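## Task

Pull the cap off the marker, then draw the numeral 3 on the whiteboard and draw nothing else; the top of the 3 must face the board's long side that is farther from the robot.

## Robot and tools

Robot: two arms, left_arm and right_arm, each ending in a two-finger gripper. The fingers extend along the gripper's own +z axis and spread apart along its y axis. The reported end_effector_position sits between the finger pads, roughly 1 cm short of the fingertips.

Frame: every pose is given in one scene frame. The origin lies on the table surface midway between the arms; +z is up, +x reaches out across the table, and left_arm is on the +y side. The names left and right do not refer to sides of a camera image. Positions are metres; orientations are quaternions written w first (qw, qx, qy, qz). Printed hand positions can be slightly wrong, more so when an arm is stretched far.

Joint limits per arm (rad), base to hand: waist -2.618 to 3.054, shoulder 0.000 to 3.142, elbow 0.000 to 3.142, wrist pitch -1.571 to 1.571, wrist yaw -1.571 to 1.571, wrist roll -2.094 to 2.094. Elbows never lock fully straight.

Row format (shared by execute_actions and move): a single flat list of 16 numbers covering both arms, even if one arm stays still: left_arm x, y, z, qw, qx, qy, qz, opening, then right_arm x, y, z, qw, qx, qy, qz, opening. The x, y, z and quaternion are an absolute target pose for that gripper in the scene frame, not an offset. Opening runs from -1 (closed) to +1 (fully open, 0.094 m) and is a target finger width.

execute_actions(actions): a list of actions; each action is a list of up to 15 rows, one row per 1/30 s control step. If fewer than 15 rows are given, the final row is repeated to fill out the action. An empty list simply reports state and images. An action is rejected for both arms if any target lies more than 0.6 m from that gripper's current position along any of the gripper's own axes. If an action is malformed, or the first one fails that check against the latest reported state, nothing in the call runs.

move(target, speed, blocking): target is one 16-number row. Each gripper travels in a straight line toward its pose; both paths finish together, lasting 0.5 to 10 s (cut off at 10 s). speed is the path's top speed in m/s, 0.002 to 0.5, default 0.25; rotation is capped at twice that in rad/s, taking the shorter direction. Openings are applied at the start. Paths ignore obstacles and the other arm, and real motion can lag, stray or overshoot the speed, especially near full reach. Faster contact strikes harder, and aiming deeper past a surface presses harder. The result adds a move: line giving the ending (done, off_target, moving, held, fault) plus any limits: limits=paced means the sent pose was clipped; limits=held means some steps were blocked, after which the arm may jump quickly. If only one arm is named in the ending, the other finished normally. Per-gripper distance to target is also shown. With blocking=false the call returns after 0.5 s while motion continues; until a result shows it ended, further moves and action rows are refused, so use wait or stop first.

wait(seconds): 0 to 10; arms keep their last command, a running move carries on, and the wait returns early when that move finishes.

stop(): brakes a running move; braking needs distance, more when fast. Fingers continue moving.

zoom_image(camera, region): camera is cam_high or cam_low; region is [x0, y0, x1, y1] in pixels of that camera's 504x504 image, origin top-left, at most 504 by 504.

finished_scene(scene): ends the current scene, given by its number, once the robot has held the last command. It is irreversible. Its result may say the task failed and give one cause; it never confirms success. Replying without any tool call ends everything.

Controller behaviour: each step the commanded pose is clipped to within 70 mm and 16 degrees of the measured pose, then reached by damped inverse kinematics, favouring position over orientation. Far targets take several actions; after an action the arm only reaches its last clipped pose, so keep commanding. Joint friction can leave the gripper up to about 31 mm off, and very small commands may not move it. Hand target lines show the pose currently being driven toward. A pose unreachable line means the clearance check altered or blocked that arm's command. HELD in the per-step readings marks steps where an arm's row was held back. To keep an arm still or keep its orientation, resend the exact pose from the last result before it stopped (and the same quaternion in every row), not a drifted reading.

Gripping: grip_measured reports finger opening on the command scale; the last joint value gives it in metres. Readings may be off by about 1 mm per gripper. To hold something, command about 0.03 below grip_measured; smaller margins hold more gently. Pad force tops out near 50 to 62 N and is weaker on parts under about 2 mm thick.

State line: left_arm: ... | right_arm: ... with position and quaternion. Cameras: cam_high then cam_low images each call.

Avoid: dropping the marker or cap, knocking anything off the table (automatic failure), stray marks on the board, slamming or pressing hard, and letting the arms collide or push on each other. Loose items may occasionally be nudged by outside pushes. Holding loads heats motors: MOTOR HOT appears at 75 °C, 90 °C pauses that arm for 10 s, and at 100 °C the arm goes limp and falls; these appear as OVER-TEMPERATURE FAULT lines. Any FAULT can cut short a move, wait or action.

Each tool is called after "Call:" as name(argument=value, ...) on one line, values as JSON.

## Session

Call:
execute_actions(actions=[])

Scene clock: 0.00 s.
left_arm: end_effector_position=(+0.5113, +0.1351, +0.2099) grip_measured=+1.000 end_effector_quat_wxyz=(+0.725, +0.475, +0.491, +0.090) | right_arm: end_effector_position=(+0.3560, -0.3249, +0.3978) grip_measured=+1.000 end_effector_quat_wxyz=(+0.699, +0.064, +0.710, -0.054)
Joint positions: left_arm=[0.19  2.058 1.158 0.984 0.66  0.84  0.094] | right_arm=[-0.004  1.049  1.046 -0.014  0.015  0.013  0.094]
Joint velocities: left_arm=[ 0.012 -0.002 -0.002  0.081 -0.007 -0.007  0.   ] | right_arm=[-0.012  0.012  0.007  0.007 -0.022  0.022  0.   ]
Motor temperatures (°C, as the motors report them): left_arm=[22 24 24 25 22 21] | right_arm=[23 22 23 25 25 23]
Hand target (left_arm): +0.511, +0.135, +0.210; +0.725, +0.475, +0.491, +0.090
Hand target (right_arm): +0.356, -0.325, +0.398; +0.699, +0.064, +0.710, -0.054

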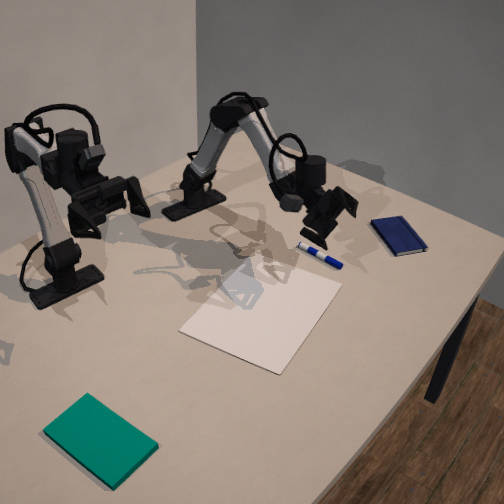

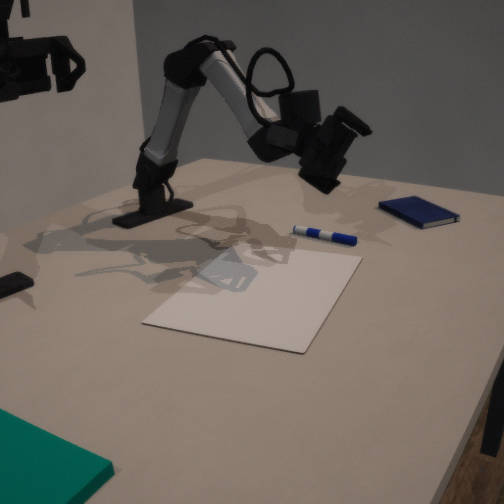

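Call:
move(target=[0.38,0.25,0.12,0,0,1,0,1,0.2,-0.35,0.3,0.699,0.064,0.71,-0.054,1])

Scene clock: 5.63 s.
left_arm: end_effector_position=(+0.3705, +0.2453, +0.1249) grip_measured=+1.000 end_effector_quat_wxyz=(+0.002, +0.012, +1.000, +0.007) | right_arm: end_effector_position=(+0.2021, -0.3512, +0.3083) grip_measured=+1.000 end_effector_quat_wxyz=(+0.704, +0.065, +0.705, -0.057)
Joint positions: left_arm=[ 0.202  2.14   2.038 -1.466 -0.014  0.051  0.094] | right_arm=[-0.689  0.358  0.54  -0.186 -0.666  0.009  0.094]
Joint velocities: left_arm=[ 0.022  0.002 -0.002  0.022 -0.022 -0.022  0.   ] | right_arm=[-0.007  0.007 -0.002 -0.007 -0.022 -0.007  0.   ]
Motor temperatures (°C, as the motors report them): left_arm=[22 26 25 26 22 21] | right_arm=[23 22 24 27 25 23]
Hand target (left_arm): +0.373, +0.249, +0.125; +0.001, +0.004, +1.000, +0.006
Hand target (right_arm): +0.200, -0.349, +0.300; +0.700, +0.065, +0.710, -0.053
Off the commanded pose (left_arm): 0.012 m, 2 deg.
Off the commanded pose (right_arm): 0.009 m, 1 deg.
move: off_target (left_arm)

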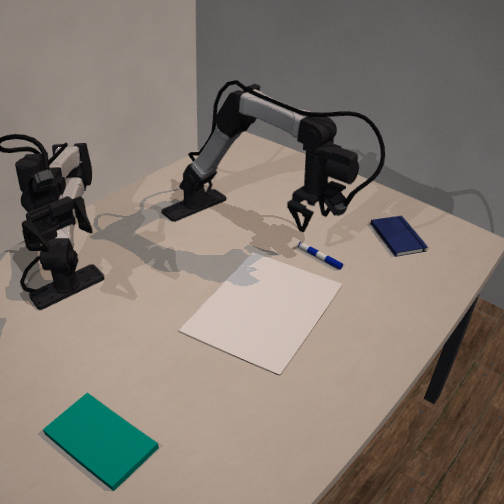

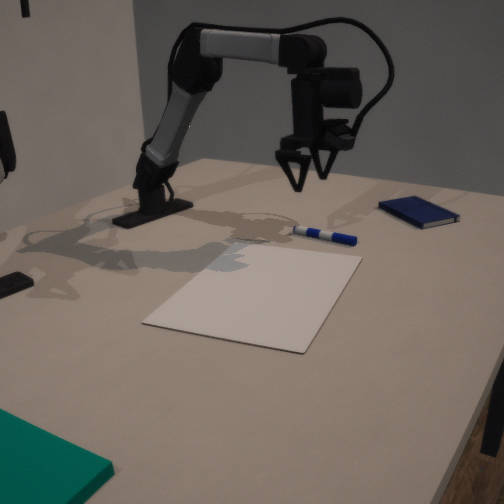

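Call:
move(target=[0.4,0.25,0.035,0,0,1,0,1,0.2,-0.35,0.3,0.699,0.064,0.71,-0.054,1])

Call:
zoom_image(camera="cam_high", region=[220,160,420,320])

Call:
zoom_image(camera="cam_low", region=[220,140,420,300])

Scene clock: 6.97 s.
left_arm: end_effector_position=(+0.3971, +0.2454, +0.0358) grip_measured=+1.000 end_effector_quat_wxyz=(-0.005, +0.010, +1.000, +0.005) | right_arm: end_effector_position=(+0.2018, -0.3512, +0.3082) grip_measured=+1.000 end_effector_quat_wxyz=(+0.703, +0.063, +0.706, -0.058)
Joint positions: left_arm=[ 0.202  2.28   1.911 -1.212 -0.01   0.048  0.094] | right_arm=[-0.695  0.358  0.54  -0.187 -0.673  0.004  0.094]
Joint velocities: left_arm=[-0.002 -0.002  0.007  0.066 -0.051  0.081  0.   ] | right_arm=[-0.032  0.002  0.002  0.007 -0.051 -0.037  0.   ]
Motor temperatures (°C, as the motors report them): left_arm=[22 27 25 26 22 21] | right_arm=[23 22 24 28 25 23]
Hand target (left_arm): +0.399, +0.250, +0.035; +0.000, +0.000, +1.000, -0.000
Hand target (right_arm): +0.200, -0.350, +0.300; +0.699, +0.064, +0.710, -0.054
Off the commanded pose (left_arm): 0.005 m, 1 deg.
Off the commanded pose (right_arm): 0.009 m, 1 deg.
move: done

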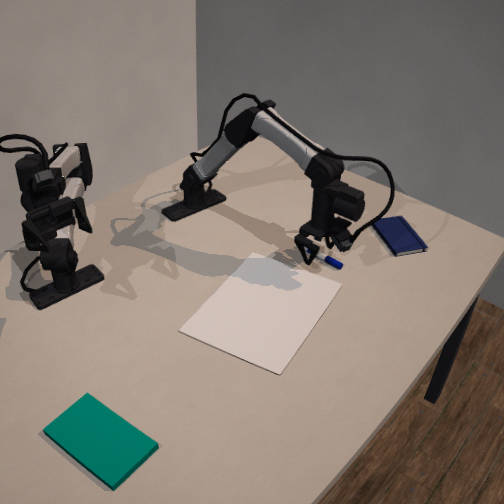

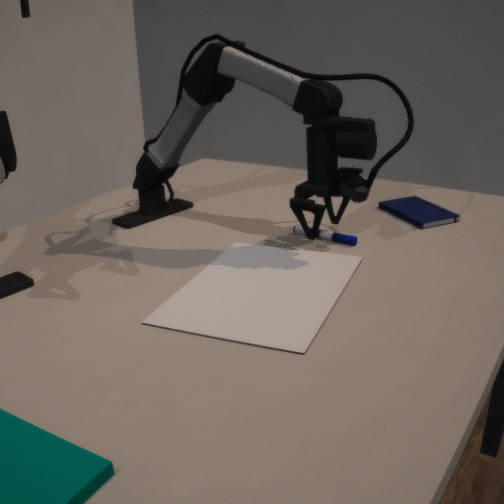

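Region (220, 160, 420, 320) of cam_high's 504x504 image, scaled by 2.520, with more detail than that image has; it fills the top 403 rows of this view, and the rest is white.

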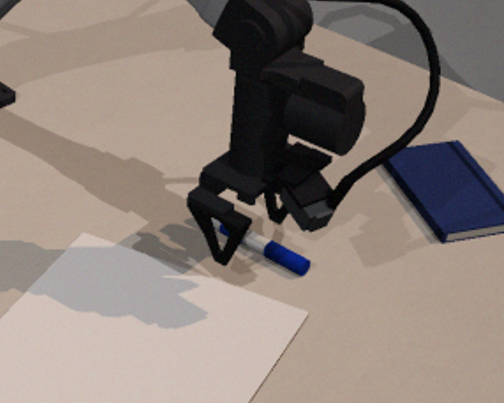

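Region (220, 140, 420, 300) of cam_low's 504x504 image, scaled by 2.520, with more detail than that image has; it fills the top 403 rows of this view, and the rest is white.

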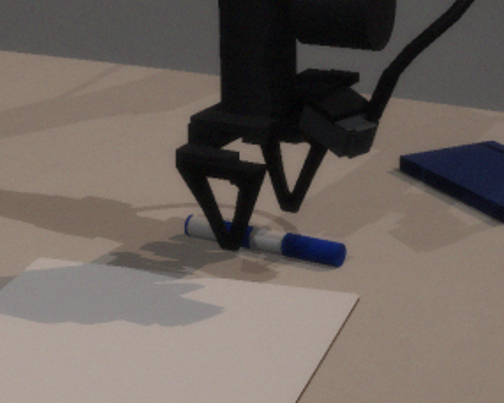

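Call:
move(target=[0.41,0.24,0.012,0,0,1,0,1,0.2,-0.35,0.3,0.699,0.064,0.71,-0.054,1], speed=0.08)

Call:
move(target=[0.41,0.24,0.012,0,0,1,0,-0.7,0.2,-0.35,0.3,0.699,0.064,0.71,-0.054,1])

Call:
zoom_image(camera="cam_low", region=[220,140,420,300])

Scene clock: 9.33 s.
left_arm: end_effector_position=(+0.4037, +0.2456, +0.0135) grip_measured=+1.000 end_effector_quat_wxyz=(-0.008, -0.001, +1.000, +0.005) | right_arm: end_effector_position=(+0.2018, -0.3512, +0.3082) grip_measured=+1.000 end_effector_quat_wxyz=(+0.703, +0.063, +0.706, -0.058)
Joint positions: left_arm=[ 0.202  2.332  1.911 -1.166 -0.01   0.025  0.094] | right_arm=[-0.695  0.358  0.54  -0.187 -0.673  0.004  0.094]
Joint velocities: left_arm=[ 0.002 -0.012 -0.012 -0.066  0.037 -0.081  0.   ] | right_arm=[-0.022  0.007 -0.002 -0.037 -0.066 -0.037  0.   ]
Motor temperatures (°C, as the motors report them): left_arm=[22 28 26 26 22 21] | right_arm=[23 22 24 28 25 23]
Hand target (left_arm): +0.410, +0.240, +0.012; -0.000, +0.000, +1.000, +0.000
Hand target (right_arm): +0.200, -0.350, +0.300; +0.699, +0.064, +0.710, -0.054
Off the commanded pose (left_arm): 0.009 m, 1 deg.
Off the commanded pose (right_arm): 0.009 m, 1 deg.
move: done

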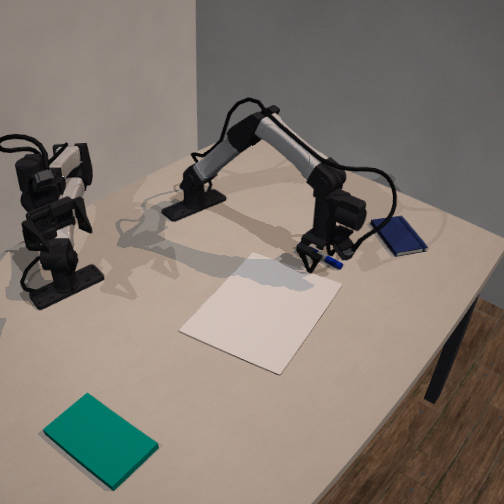

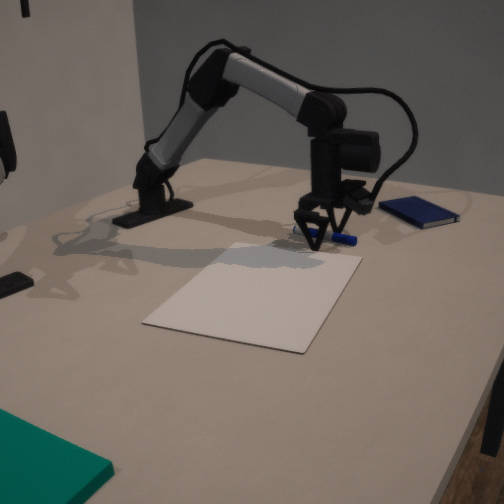

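Scene clock: 10.03 s.
left_arm: end_effector_position=(+0.4038, +0.2455, +0.0135) grip_measured=-0.654 end_effector_quat_wxyz=(-0.008, -0.001, +1.000, +0.005) | right_arm: end_effector_position=(+0.2018, -0.3512, +0.3082) grip_measured=+1.000 end_effector_quat_wxyz=(+0.703, +0.063, +0.706, -0.058)
Joint positions: left_arm=[ 0.202  2.332  1.911 -1.166 -0.01   0.024  0.016] | right_arm=[-0.695  0.358  0.54  -0.187 -0.673  0.004  0.094]
Joint velocities: left_arm=[ 0.017 -0.007  0.002 -0.051  0.007 -0.037  0.001] | right_arm=[ 0.002  0.002  0.002 -0.022 -0.022 -0.022  0.   ]
Motor temperatures (°C, as the motors report them): left_arm=[22 29 26 26 22 21] | right_arm=[23 22 24 28 25 23]
Hand target (left_arm): +0.410, +0.240, +0.012; -0.000, +0.000, +1.000, +0.000
Hand target (right_arm): +0.200, -0.350, +0.300; +0.699, +0.064, +0.710, -0.054
Off the commanded pose (left_arm): 0.008 m, 1 deg.
Off the commanded pose (right_arm): 0.009 m, 1 deg.
move: done

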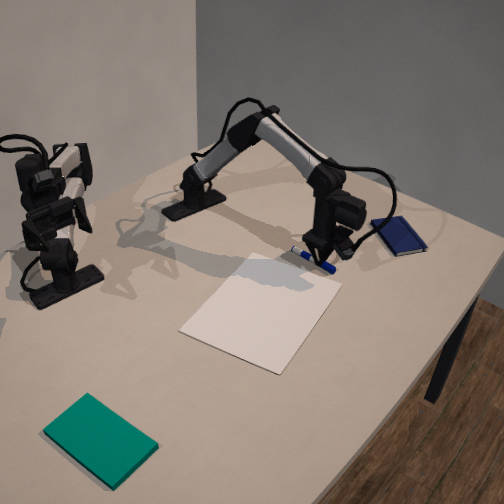

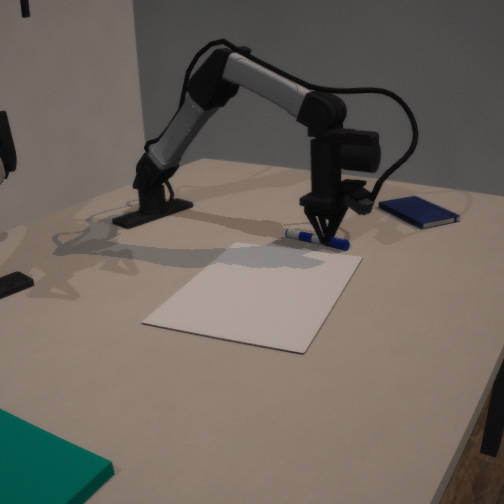

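Region (220, 140, 420, 300) of cam_low's 504x504 image, scaled by 2.520, with more detail than that image has; it fills the top 403 rows of this view, and the rest is white.

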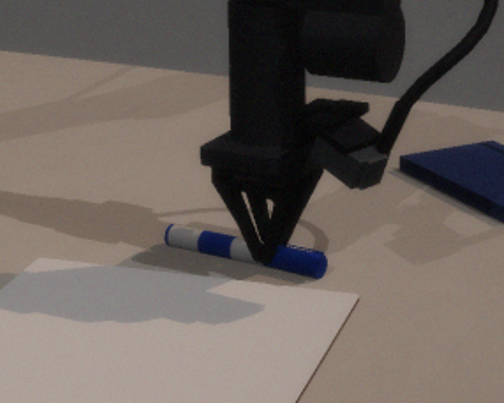

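Call:
move(target=[0.41,0.245,0.012,0,0,1,0,-0.2,0.2,-0.35,0.3,0.699,0.064,0.71,-0.054,1])

Call:
move(target=[0.365,0.245,0.012,0,0,1,0,-0.2,0.2,-0.35,0.3,0.699,0.064,0.71,-0.054,1], speed=0.08)

Call:
move(target=[0.365,0.245,0.012,0,0,1,0,-0.7,0.2,-0.35,0.3,0.699,0.064,0.71,-0.054,1])

Call:
move(target=[0.33,0.12,0.2,0,0,1,0,-0.7,0.2,-0.35,0.3,0.699,0.064,0.71,-0.054,1], speed=0.15)

Scene clock: 11.33 s.
left_arm: end_effector_position=(+0.4039, +0.2455, +0.0135) grip_measured=-0.202 end_effector_quat_wxyz=(-0.008, -0.002, +1.000, +0.005) | right_arm: end_effector_position=(+0.2018, -0.3512, +0.3082) grip_measured=+1.000 end_effector_quat_wxyz=(+0.703, +0.063, +0.706, -0.058)
Joint positions: left_arm=[ 0.202  2.332  1.911 -1.166 -0.01   0.024  0.037] | right_arm=[-0.695  0.358  0.54  -0.187 -0.673  0.004  0.094]
Joint velocities: left_arm=[-0.007  0.007 -0.002  0.007  0.037  0.066  0.   ] | right_arm=[ 0.012 -0.007 -0.017 -0.051  0.007 -0.022  0.   ]
Motor temperatures (°C, as the motors report them): left_arm=[22 29 26 26 22 21] | right_arm=[23 22 25 28 25 23]
Hand target (left_arm): +0.410, +0.245, +0.012; +0.000, -0.000, +1.000, +0.000
Hand target (right_arm): +0.200, -0.350, +0.300; +0.699, +0.064, +0.710, -0.054
Off the commanded pose (left_arm): 0.006 m, 1 deg.
Off the commanded pose (right_arm): 0.009 m, 1 deg.
move: done

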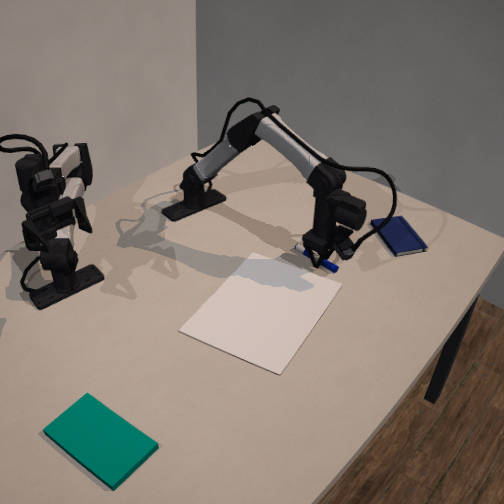

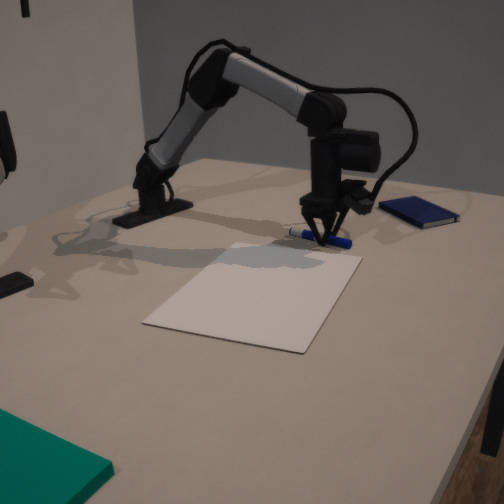

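Scene clock: 12.33 s.
left_arm: end_effector_position=(+0.3654, +0.2445, +0.0097) grip_measured=-0.202 end_effector_quat_wxyz=(-0.008, -0.001, +1.000, +0.005) | right_arm: end_effector_position=(+0.2018, -0.3512, +0.3082) grip_measured=+1.000 end_effector_quat_wxyz=(+0.703, +0.063, +0.706, -0.058)
Joint positions: left_arm=[ 0.202  2.179  1.638 -1.046 -0.01   0.026  0.037] | right_arm=[-0.695  0.358  0.54  -0.187 -0.673  0.004  0.094]
Joint velocities: left_arm=[ 0.002 -0.002  0.007 -0.037 -0.022 -0.022  0.001] | right_arm=[ 0.007 -0.012 -0.017  0.007 -0.051  0.007  0.   ]
Motor temperatures (°C, as the motors report them): left_arm=[22 30 26 26 22 21] | right_arm=[23 22 25 29 25 23]
Hand target (left_arm): +0.365, +0.245, +0.012; -0.000, -0.000, +1.000, -0.000
Hand target (right_arm): +0.200, -0.350, +0.300; +0.699, +0.064, +0.710, -0.054
Off the commanded pose (left_arm): 0.002 m, 1 deg.
Off the commanded pose (right_arm): 0.009 m, 1 deg.
move: done

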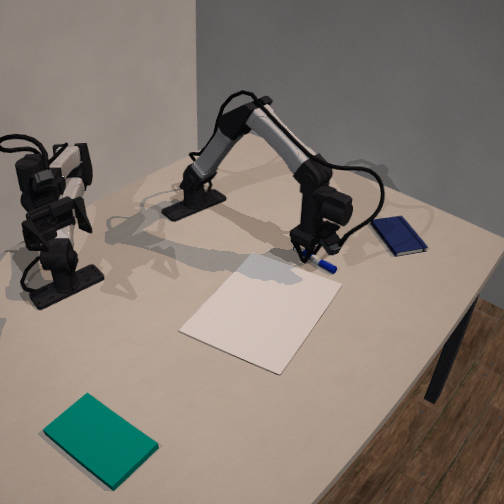

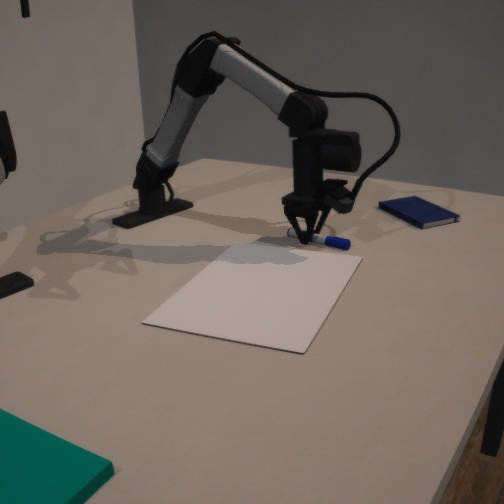

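Scene clock: 13.03 s.
left_arm: end_effector_position=(+0.3660, +0.2444, +0.0097) grip_measured=-0.658 end_effector_quat_wxyz=(-0.007, -0.000, +1.000, +0.005) | right_arm: end_effector_position=(+0.2018, -0.3512, +0.3082) grip_measured=+1.000 end_effector_quat_wxyz=(+0.703, +0.063, +0.706, -0.058)
Joint positions: left_arm=[ 0.202  2.179  1.638 -1.044 -0.009  0.027  0.016] | right_arm=[-0.695  0.358  0.54  -0.187 -0.673  0.004  0.094]
Joint velocities: left_arm=[-0.027 -0.007 -0.017  0.037  0.022 -0.095 -0.   ] | right_arm=[-0.007  0.002  0.007 -0.007 -0.051 -0.051  0.   ]
Motor temperatures (°C, as the motors report them): left_arm=[22 30 26 26 22 21] | right_arm=[23 22 25 29 25 23]
Hand target (left_arm): +0.365, +0.245, +0.012; -0.000, +0.000, +1.000, -0.000
Hand target (right_arm): +0.200, -0.350, +0.300; +0.699, +0.064, +0.710, -0.054
Off the commanded pose (left_arm): 0.003 m, 1 deg.
Off the commanded pose (right_arm): 0.009 m, 1 deg.
move: done

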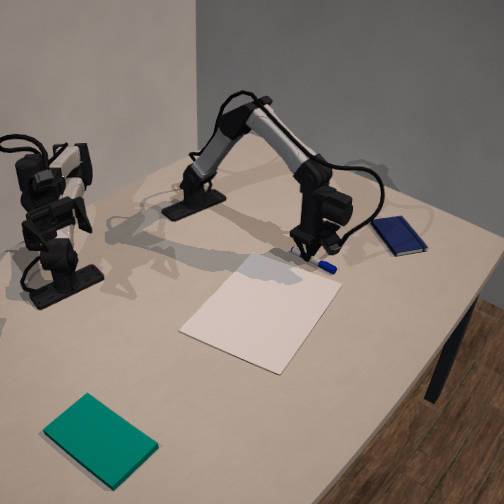

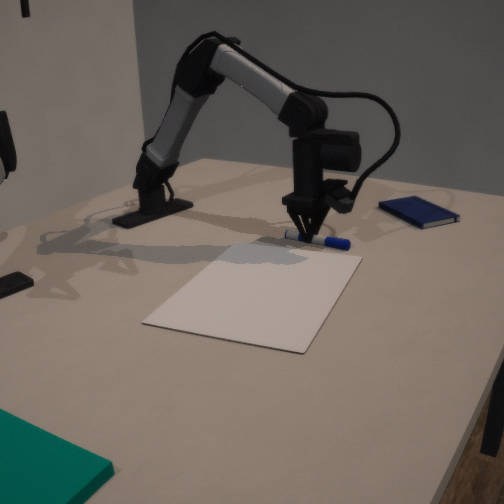

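Scene clock: 15.00 s.
left_arm: end_effector_position=(+0.3349, +0.1234, +0.1894) grip_measured=-0.658 end_effector_quat_wxyz=(+0.043, +0.001, +0.999, -0.007) | right_arm: end_effector_position=(+0.2018, -0.3512, +0.3082) grip_measured=+1.000 end_effector_quat_wxyz=(+0.703, +0.063, +0.706, -0.058)
Joint positions: left_arm=[-0.109  2.012  2.104 -1.576 -0.009 -0.282  0.016] | right_arm=[-0.695  0.358  0.54  -0.187 -0.673  0.004  0.094]
Joint velocities: left_arm=[-0.002 -0.002  0.002 -0.066 -0.007 -0.007  0.001] | right_arm=[-0.017 -0.012  0.007  0.037  0.007  0.066  0.   ]
Motor temperatures (°C, as the motors report them): left_arm=[22 31 26 26 22 21] | right_arm=[23 22 25 29 25 23]
Hand target (left_arm): +0.334, +0.121, +0.199; +0.054, -0.000, +0.998, -0.010
Hand target (right_arm): +0.200, -0.350, +0.300; +0.699, +0.064, +0.710, -0.054
Off the commanded pose (left_arm): 0.012 m, 5 deg.
Off the commanded pose (right_arm): 0.009 m, 1 deg.
joint sent to its limit (left arm) — the command would take joint 4 (wrist pitch) past its lower limit, so that joint was sent only as far as its limit.
move: off_target (left_arm)

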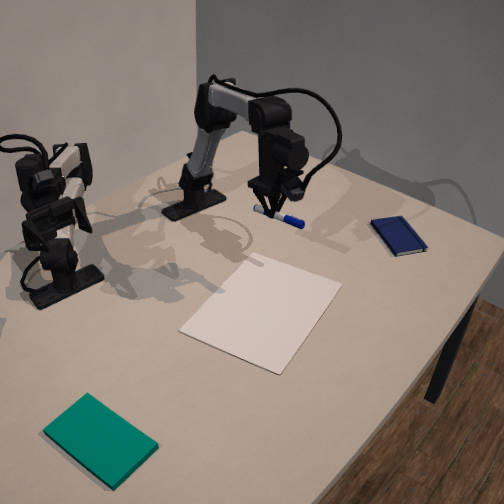

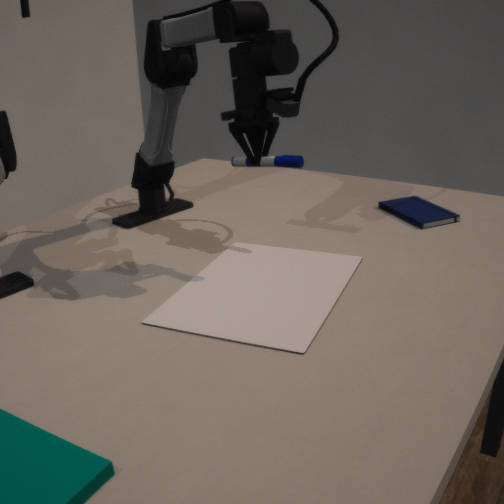

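Call:
move(target=[0.33,0.02,0.2,0,0,0.707,-0.707,-0.7,0.41,-0.14,0.2,0,0,0.707,0.707,1], speed=0.12)

Scene clock: 25.57 s.
left_arm: end_effector_position=(+0.3399, +0.0216, +0.1884) grip_measured=-0.658 end_effector_quat_wxyz=(-0.024, -0.003, +0.726, -0.687) | right_arm: end_effector_position=(+0.4082, -0.1416, +0.1991) grip_measured=+1.000 end_effector_quat_wxyz=(+0.027, +0.033, +0.734, +0.678)
Joint positions: left_arm=[ 0.076  1.914  1.186  0.053  1.483 -0.937  0.016] | right_arm=[ 0.033  2.276  1.907 -1.564 -1.485 -0.358  0.094]
Joint velocities: left_arm=[-0.002 -0.085 -0.125  0.286  0.022 -0.242 -0.001] | right_arm=[-0.012 -0.002 -0.017  0.022  0.022 -0.081  0.   ]
Motor temperatures (°C, as the motors report them): left_arm=[22 35 27 26 22 21] | right_arm=[23 23 27 29 26 23]
Hand target (left_arm): +0.334, +0.018, +0.198; -0.017, +0.013, +0.723, -0.690
Hand target (right_arm): +0.410, -0.138, +0.199; +0.023, +0.034, +0.729, +0.683
Off the commanded pose (left_arm): 0.015 m, 4 deg.
Off the commanded pose (right_arm): 0.003 m, 7 deg.
joint sent to its limit (right arm) — the command would take joint 4 (wrist pitch) past its lower limit, so that joint was sent only as far as its limit.
move: off_target (left_arm, right_arm)

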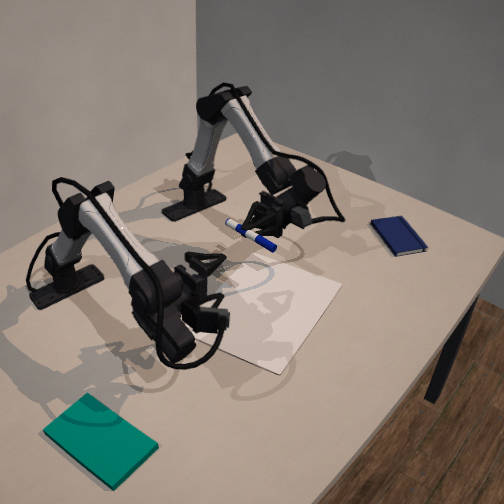

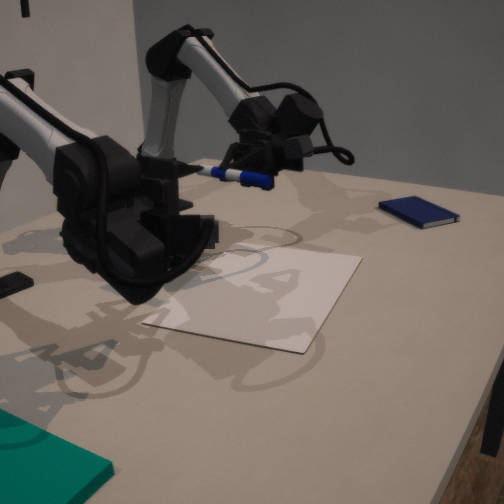

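Call:
move(target=[0.33,0.02,0.2,0,0,0.707,-0.707,-0.7,0.43,-0.05,0.19,0,0,0.707,0.707,1], speed=0.08)

Call:
zoom_image(camera="cam_high", region=[160,160,360,320])

Call:
zoom_image(camera="cam_low", region=[140,100,340,260])

Scene clock: 27.50 s.
left_arm: end_effector_position=(+0.3343, +0.0222, +0.1958) grip_measured=-0.658 end_effector_quat_wxyz=(-0.013, -0.002, +0.718, -0.696) | right_arm: end_effector_position=(+0.4265, -0.0528, +0.1923) grip_measured=+1.000 end_effector_quat_wxyz=(-0.034, -0.030, +0.717, +0.696)
Joint positions: left_arm=[ 0.076  1.881  1.061  0.468  1.481 -1.241  0.016] | right_arm=[ 0.237  2.416  2.106 -1.351 -1.541 -0.083  0.094]
Joint velocities: left_arm=[ 0.002 -0.012 -0.066  0.3   -0.066 -0.212 -0.001] | right_arm=[-0.017 -0.007  0.007  0.081 -0.037  0.066  0.   ]
Motor temperatures (°C, as the motors report them): left_arm=[22 35 27 27 22 21] | right_arm=[23 24 27 29 26 23]
Hand target (left_arm): +0.331, +0.020, +0.201; -0.004, +0.004, +0.717, -0.697
Hand target (right_arm): +0.431, -0.051, +0.190; -0.032, -0.034, +0.711, +0.701
Off the commanded pose (left_arm): 0.006 m, 2 deg.
Off the commanded pose (right_arm): 0.005 m, 5 deg.
joint sent to its limit (right arm) — the command would take joint 5 (wrist yaw) past its lower limit, so that joint was sent only as far as its limit.
move: off_target (right_arm)

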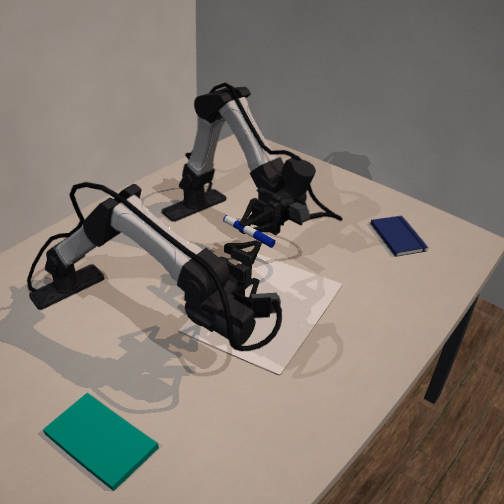

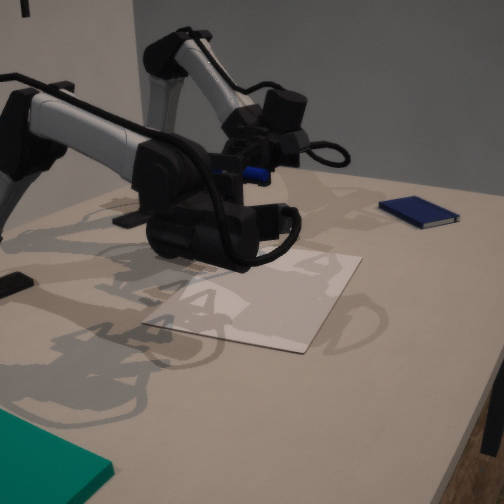

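Region (160, 160, 360, 320) of cam_high's 504x504 image, scaled by 2.520, with more detail than that image has; it fills the top 403 rows of this view, and the rest is white.

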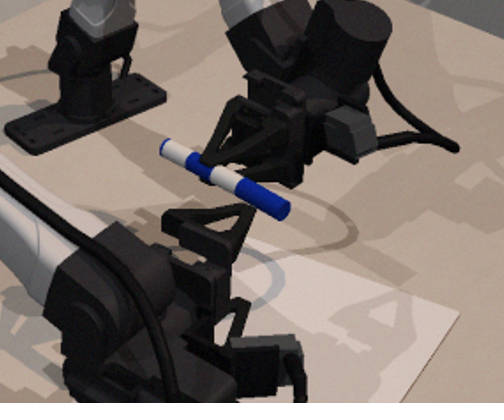

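Region (140, 100, 340, 260) of cam_low's 504x504 image, scaled by 2.520, with more detail than that image has; it fills the top 403 rows of this view, and the rest is white.

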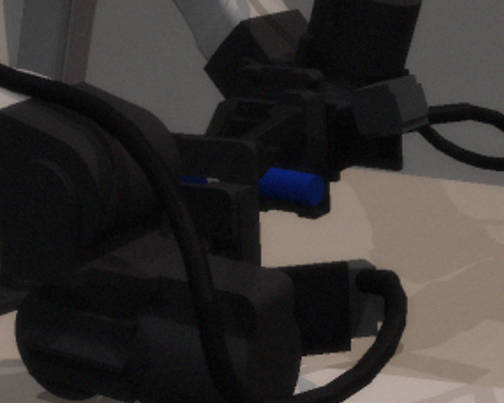

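Call:
move(target=[0.33,0.02,0.2,0,0,0.707,-0.707,-0.7,0.42,0.012,0.195,0,0,0.707,0.707,1], speed=0.05)

Call:
zoom_image(camera="cam_high", region=[160,160,360,320])

Call:
zoom_image(camera="cam_low", region=[140,100,340,260])

Scene clock: 30.13 s.
left_arm: end_effector_position=(+0.3319, +0.0226, +0.2098) grip_measured=-0.658 end_effector_quat_wxyz=(+0.005, +0.007, +0.709, -0.706) | right_arm: end_effector_position=(+0.4193, +0.0084, +0.1993) grip_measured=+1.000 end_effector_quat_wxyz=(-0.077, -0.074, +0.713, +0.693)
Joint positions: left_arm=[ 0.076  1.881  0.999  0.837  1.474 -1.508  0.016] | right_arm=[ 0.367  2.465  2.221 -1.219 -1.543  0.115  0.094]
Joint velocities: left_arm=[-0.017 -0.002 -0.022  0.066 -0.007 -0.066  0.   ] | right_arm=[-0.022 -0.002 -0.012 -0.037  0.022  0.022  0.   ]
Motor temperatures (°C, as the motors report them): left_arm=[22 35 27 27 22 21] | right_arm=[23 26 27 28 26 23]
Hand target (left_arm): +0.330, +0.020, +0.201; +0.000, +0.000, +0.709, -0.705
Hand target (right_arm): +0.421, +0.012, +0.195; -0.077, -0.079, +0.712, +0.694
Off the commanded pose (left_arm): 0.010 m, 1 deg.
Off the commanded pose (right_arm): 0.006 m, 12 deg.
move: off_target (right_arm)

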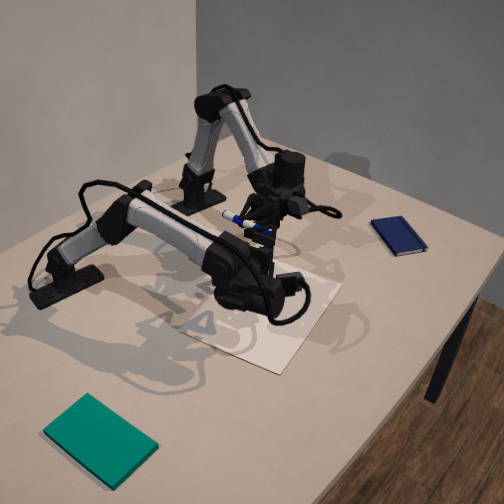

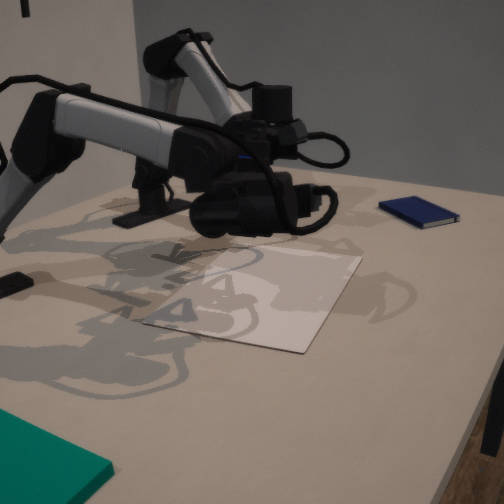

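Region (160, 160, 360, 320) of cam_high's 504x504 image, scaled by 2.520, with more detail than that image has; it fills the top 403 rows of this view, and the rest is white.

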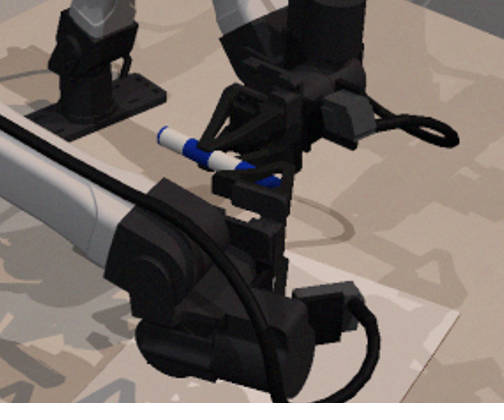

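Region (140, 100, 340, 260) of cam_low's 504x504 image, scaled by 2.520, with more detail than that image has; it fills the top 403 rows of this view, and the rest is white.

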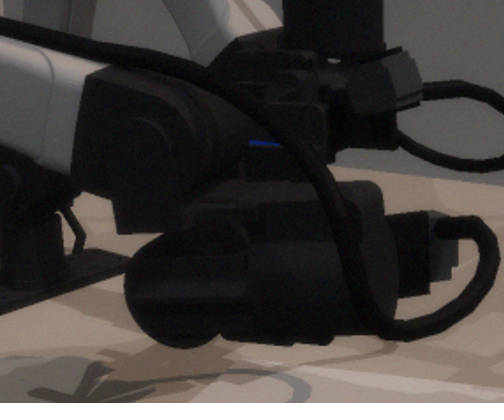

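Call:
move(target=[0.33,0.02,0.2,0,0,0.707,-0.707,-0.7,0.42,0.02,0.205,0,0,0.707,0.707,-0.2], speed=0.05)

Call:
zoom_image(camera="cam_high", region=[190,180,310,270])

Scene clock: 32.73 s.
left_arm: end_effector_position=(+0.3320, +0.0226, +0.2101) grip_measured=-0.658 end_effector_quat_wxyz=(+0.006, +0.008, +0.708, -0.706) | right_arm: end_effector_position=(+0.4181, +0.0143, +0.2103) grip_measured=-0.198 end_effector_quat_wxyz=(-0.086, -0.075, +0.710, +0.695)
Joint positions: left_arm=[ 0.076  1.884  0.998  0.856  1.475 -1.522  0.016] | right_arm=[ 0.379  2.463  2.252 -1.214 -1.552  0.164  0.038]
Joint velocities: left_arm=[-0.032  0.017 -0.002 -0.037 -0.066  0.022  0.   ] | right_arm=[-0.002 -0.007  0.012  0.007  0.007 -0.007 -0.   ]
Motor temperatures (°C, as the motors report them): left_arm=[22 35 27 28 22 21] | right_arm=[23 27 27 28 26 23]
Hand target (left_arm): +0.330, +0.020, +0.200; -0.000, +0.000, +0.709, -0.705
Hand target (right_arm): +0.420, +0.019, +0.205; -0.082, -0.083, +0.714, +0.691
Off the commanded pose (left_arm): 0.011 m, 1 deg.
Off the commanded pose (right_arm): 0.008 m, 13 deg.
move: off_target (left_arm, right_arm)

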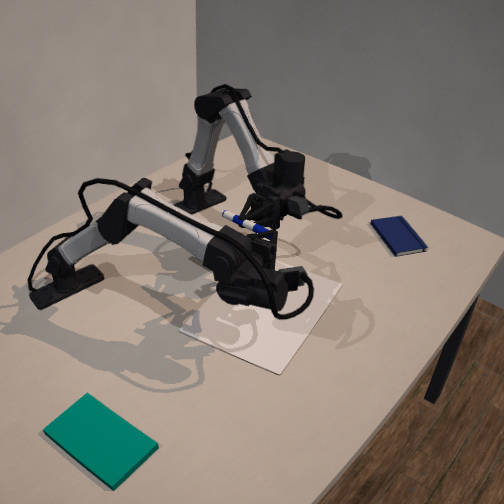

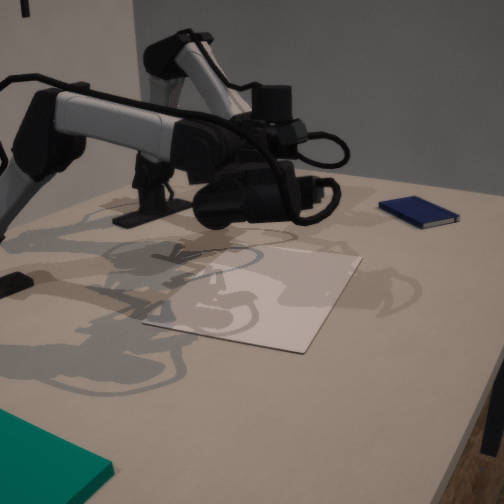

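Region (190, 180, 310, 270) of cam_high's 504x504 image, scaled by 4.200, with more detail than that image has; it fills the top 378 rows of this view, and the rest is white.

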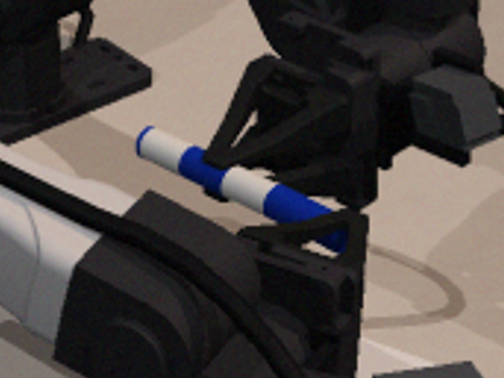

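Call:
move(target=[0.34,-0.02,0.2,0,0,0.707,-0.707,-0.7,0.42,0.02,0.205,0,0,0.707,0.707,0.5], speed=0.03)

Call:
zoom_image(camera="cam_high", region=[190,180,310,270])

Scene clock: 37.10 s.
left_arm: end_effector_position=(+0.3357, -0.0143, +0.1956) grip_measured=-0.658 end_effector_quat_wxyz=(-0.009, -0.009, +0.711, -0.704) | right_arm: end_effector_position=(+0.4186, +0.0144, +0.2100) grip_measured=+0.498 end_effector_quat_wxyz=(-0.085, -0.075, +0.711, +0.694)
Joint positions: left_arm=[-0.019  1.939  1.018  0.87   1.376 -1.546  0.016] | right_arm=[ 0.379  2.463  2.252 -1.209 -1.549  0.169  0.07 ]
Joint velocities: left_arm=[-0.002 -0.017 -0.012  0.007 -0.081  0.007 -0.   ] | right_arm=[-0.027 -0.002 -0.002 -0.037  0.007  0.022 -0.001]
Motor temperatures (°C, as the motors report them): left_arm=[22 35 28 29 22 21] | right_arm=[23 30 28 28 26 23]
Hand target (left_arm): +0.340, -0.020, +0.199; +0.000, +0.000, +0.709, -0.706
Hand target (right_arm): +0.420, +0.019, +0.205; -0.082, -0.083, +0.714, +0.690
Off the commanded pose (left_arm): 0.008 m, 2 deg.
Off the commanded pose (right_arm): 0.008 m, 13 deg.
move: off_target (right_arm)

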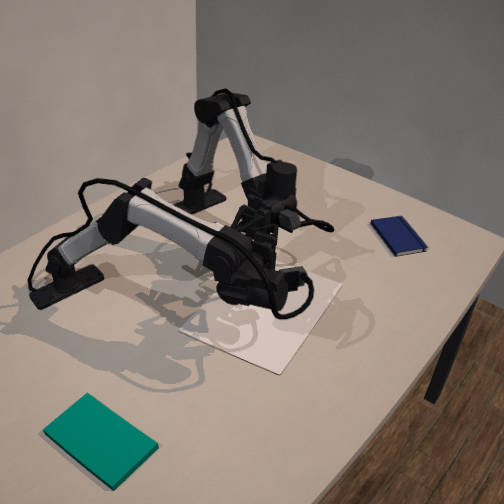

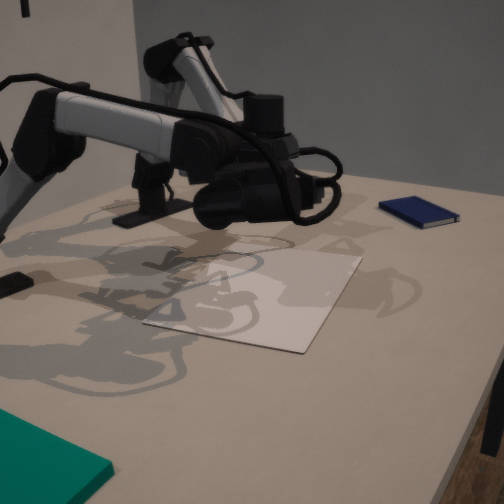

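Region (190, 180, 310, 270) of cam_high's 504x504 image, scaled by 4.200, with more detail than that image has; it fills the top 378 rows of this view, and the rest is white.

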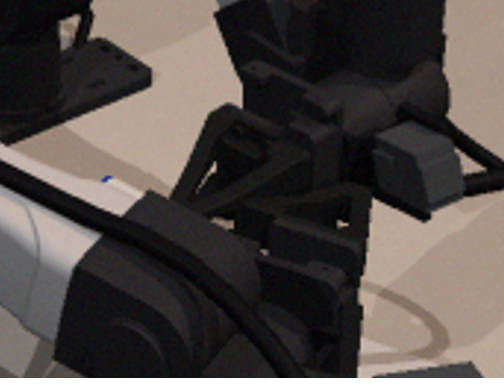

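Occluded; test by closing.

Call:
move(target=[0.34,-0.02,0.2,0,0,0.707,-0.707,-0.7,0.42,0.02,0.205,0,0,0.707,0.707,-0.68], speed=0.03)

Scene clock: 41.30 s.
left_arm: end_effector_position=(+0.3382, -0.0143, +0.1984) grip_measured=-0.658 end_effector_quat_wxyz=(+0.001, -0.009, +0.709, -0.705) | right_arm: end_effector_position=(+0.4219, +0.0151, +0.2082) grip_measured=-0.669 end_effector_quat_wxyz=(-0.084, -0.074, +0.715, +0.690)
Joint positions: left_arm=[-0.019  1.939  1.018  0.896  1.362 -1.558  0.016] | right_arm=[ 0.379  2.463  2.252 -1.17  -1.536  0.209  0.016]
Joint velocities: left_arm=[-0.002 -0.017  0.007  0.007 -0.022 -0.051 -0.001] | right_arm=[ 0.007 -0.012  0.007  0.066  0.007 -0.066 -0.001]
Motor temperatures (°C, as the motors report them): left_arm=[22 35 28 29 22 21] | right_arm=[23 33 28 28 26 23]
Hand target (left_arm): +0.340, -0.020, +0.200; +0.000, -0.000, +0.708, -0.707
Hand target (right_arm): +0.420, +0.020, +0.205; -0.081, -0.082, +0.717, +0.687
Off the commanded pose (left_arm): 0.006 m, 1 deg.
Off the commanded pose (right_arm): 0.006 m, 13 deg.
move: off_target (right_arm)

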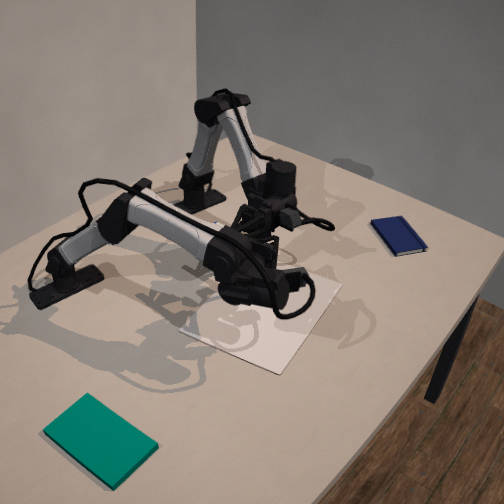

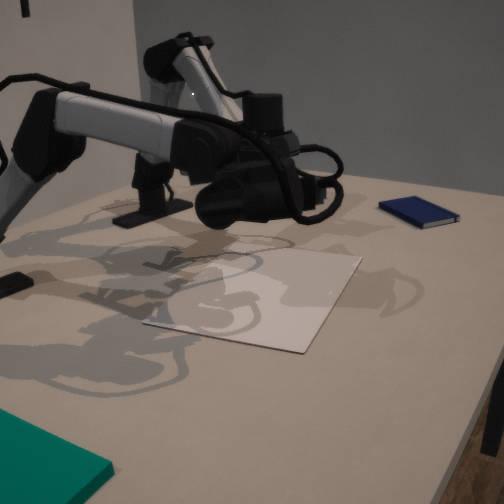

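Call:
move(target=[0.34,-0.02,0.2,0,0,0.707,-0.707,-0.72,0.42,0.02,0.205,-0.08,-0.08,0.715,0.69,-0.73])

Call:
move(target=[0.25,-0.015,0.2,0,0,0.707,-0.707,-0.72,0.42,0.02,0.205,-0.08,-0.08,0.715,0.69,-0.73], speed=0.04)

Call:
move(target=[0.25,0.06,0.22,0,0,0.707,-0.707,-0.72,0.42,-0.2,0.2,-0.08,-0.08,0.715,0.69,-0.73], speed=0.15)

Scene clock: 42.37 s.
left_arm: end_effector_position=(+0.3382, -0.0143, +0.1985) grip_measured=-0.658 end_effector_quat_wxyz=(+0.001, -0.010, +0.709, -0.705) | right_arm: end_effector_position=(+0.4220, +0.0151, +0.2082) grip_measured=-0.693 end_effector_quat_wxyz=(-0.084, -0.074, +0.715, +0.690)
Joint positions: left_arm=[-0.019  1.939  1.018  0.896  1.362 -1.558  0.016] | right_arm=[ 0.379  2.463  2.252 -1.169 -1.536  0.209  0.014]
Joint velocities: left_arm=[-0.012 -0.012  0.007  0.007 -0.037  0.037  0.001] | right_arm=[-0.012 -0.002 -0.012 -0.022  0.007  0.022 -0.001]
Motor temperatures (°C, as the motors report them): left_arm=[22 35 28 29 22 21] | right_arm=[23 33 28 28 26 23]
Hand target (left_arm): +0.340, -0.020, +0.200; +0.000, +0.000, +0.708, -0.707
Hand target (right_arm): +0.420, +0.020, +0.205; -0.082, -0.082, +0.715, +0.689
Off the commanded pose (left_arm): 0.006 m, 1 deg.
Off the commanded pose (right_arm): 0.006 m, 1 deg.
move: done

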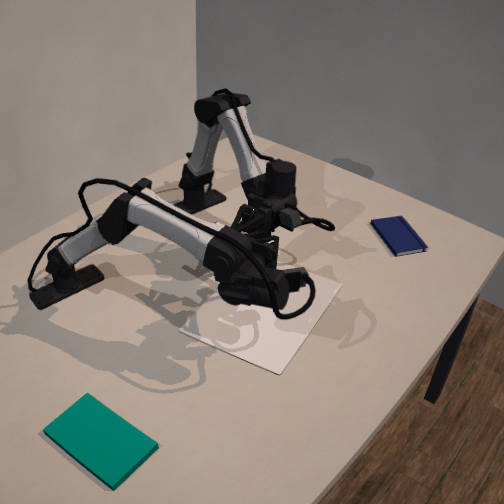

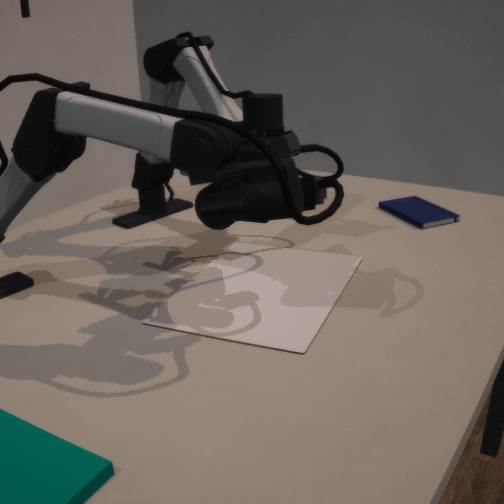

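Scene clock: 44.87 s.
left_arm: end_effector_position=(+0.2594, -0.0134, +0.1977) grip_measured=-0.658 end_effector_quat_wxyz=(+0.001, -0.013, +0.710, -0.704) | right_arm: end_effector_position=(+0.4169, +0.0184, +0.2076) grip_measured=-0.693 end_effector_quat_wxyz=(-0.088, -0.077, +0.715, +0.689)
Joint positions: left_arm=[-0.066  1.689  0.685  0.973  1.311 -1.558  0.016] | right_arm=[ 0.388  2.463  2.252 -1.203 -1.535  0.177  0.014]
Joint velocities: left_arm=[ 0.017 -0.007  0.002 -0.007 -0.095  0.022  0.   ] | right_arm=[ 0.012  0.007  0.002  0.081 -0.022  0.007 -0.001]
Motor temperatures (°C, as the motors report them): left_arm=[22 36 28 30 22 21] | right_arm=[23 35 28 28 26 23]
Hand target (left_arm): +0.250, -0.016, +0.201; +0.000, +0.000, +0.708, -0.706
Hand target (right_arm): +0.420, +0.020, +0.205; -0.082, -0.082, +0.715, +0.689
Off the commanded pose (left_arm): 0.010 m, 2 deg.
Off the commanded pose (right_arm): 0.004 m, 1 deg.
move: done

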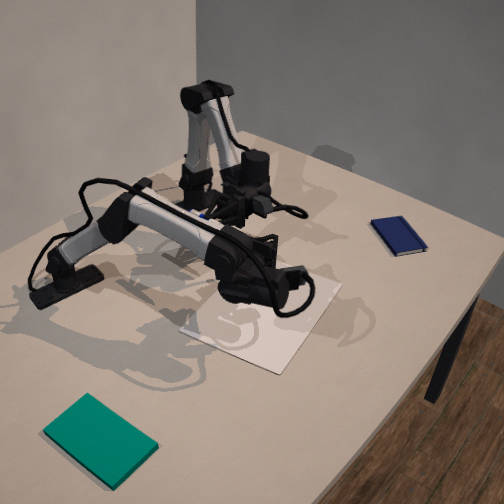

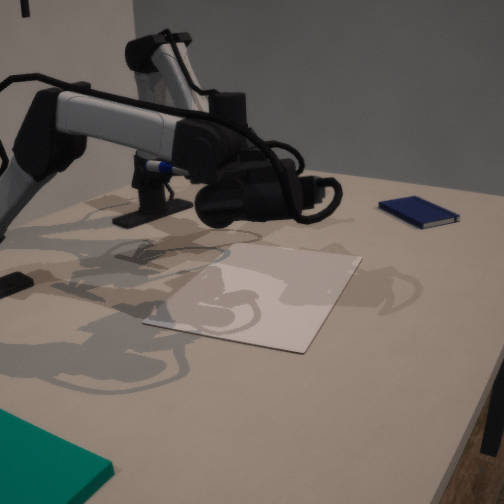

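Scene clock: 47.13 s.
left_arm: end_effector_position=(+0.2553, +0.0560, +0.2206) grip_measured=-0.658 end_effector_quat_wxyz=(-0.001, -0.005, +0.707, -0.707) | right_arm: end_effector_position=(+0.4173, -0.2007, +0.2036) grip_measured=-0.693 end_effector_quat_wxyz=(+0.077, +0.066, +0.751, +0.652)
Joint positions: left_arm=[ 0.162  1.601  0.672  0.975  1.552 -1.626  0.016] | right_arm=[-0.102  2.25   1.926 -1.563 -1.426 -0.35   0.014]
Joint velocities: left_arm=[-0.012 -0.002  0.002  0.081 -0.022  0.022  0.   ] | right_arm=[-0.002 -0.002  0.002 -0.007  0.051  0.007 -0.   ]
Motor temperatures (°C, as the motors report them): left_arm=[22 36 28 30 22 21] | right_arm=[23 36 28 28 26 23]
Hand target (left_arm): +0.250, +0.059, +0.222; +0.002, -0.003, +0.707, -0.707
Hand target (right_arm): +0.418, -0.200, +0.200; +0.072, +0.064, +0.756, +0.647
Off the commanded pose (left_arm): 0.007 m, 1 deg.
Off the commanded pose (right_arm): 0.005 m, 25 deg; orientation clipped at the last step of the last action.
joint sent to its limit (left arm) — the command would take joint 5 (wrist yaw) past its upper limit, so that joint was sent only as far as its limit.
joint sent to its limit (right arm) — the command would take joint 4 (wrist pitch) past its lower limit, so that joint was sent only as far as its limit.
move: off_target (right_arm); limits=paced

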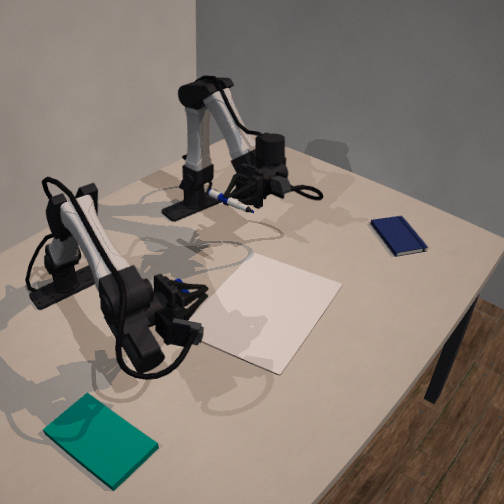

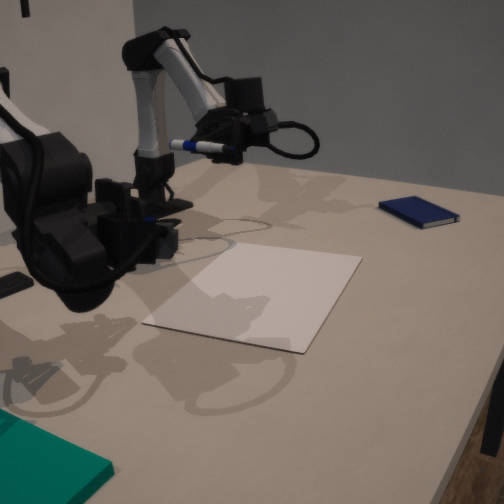

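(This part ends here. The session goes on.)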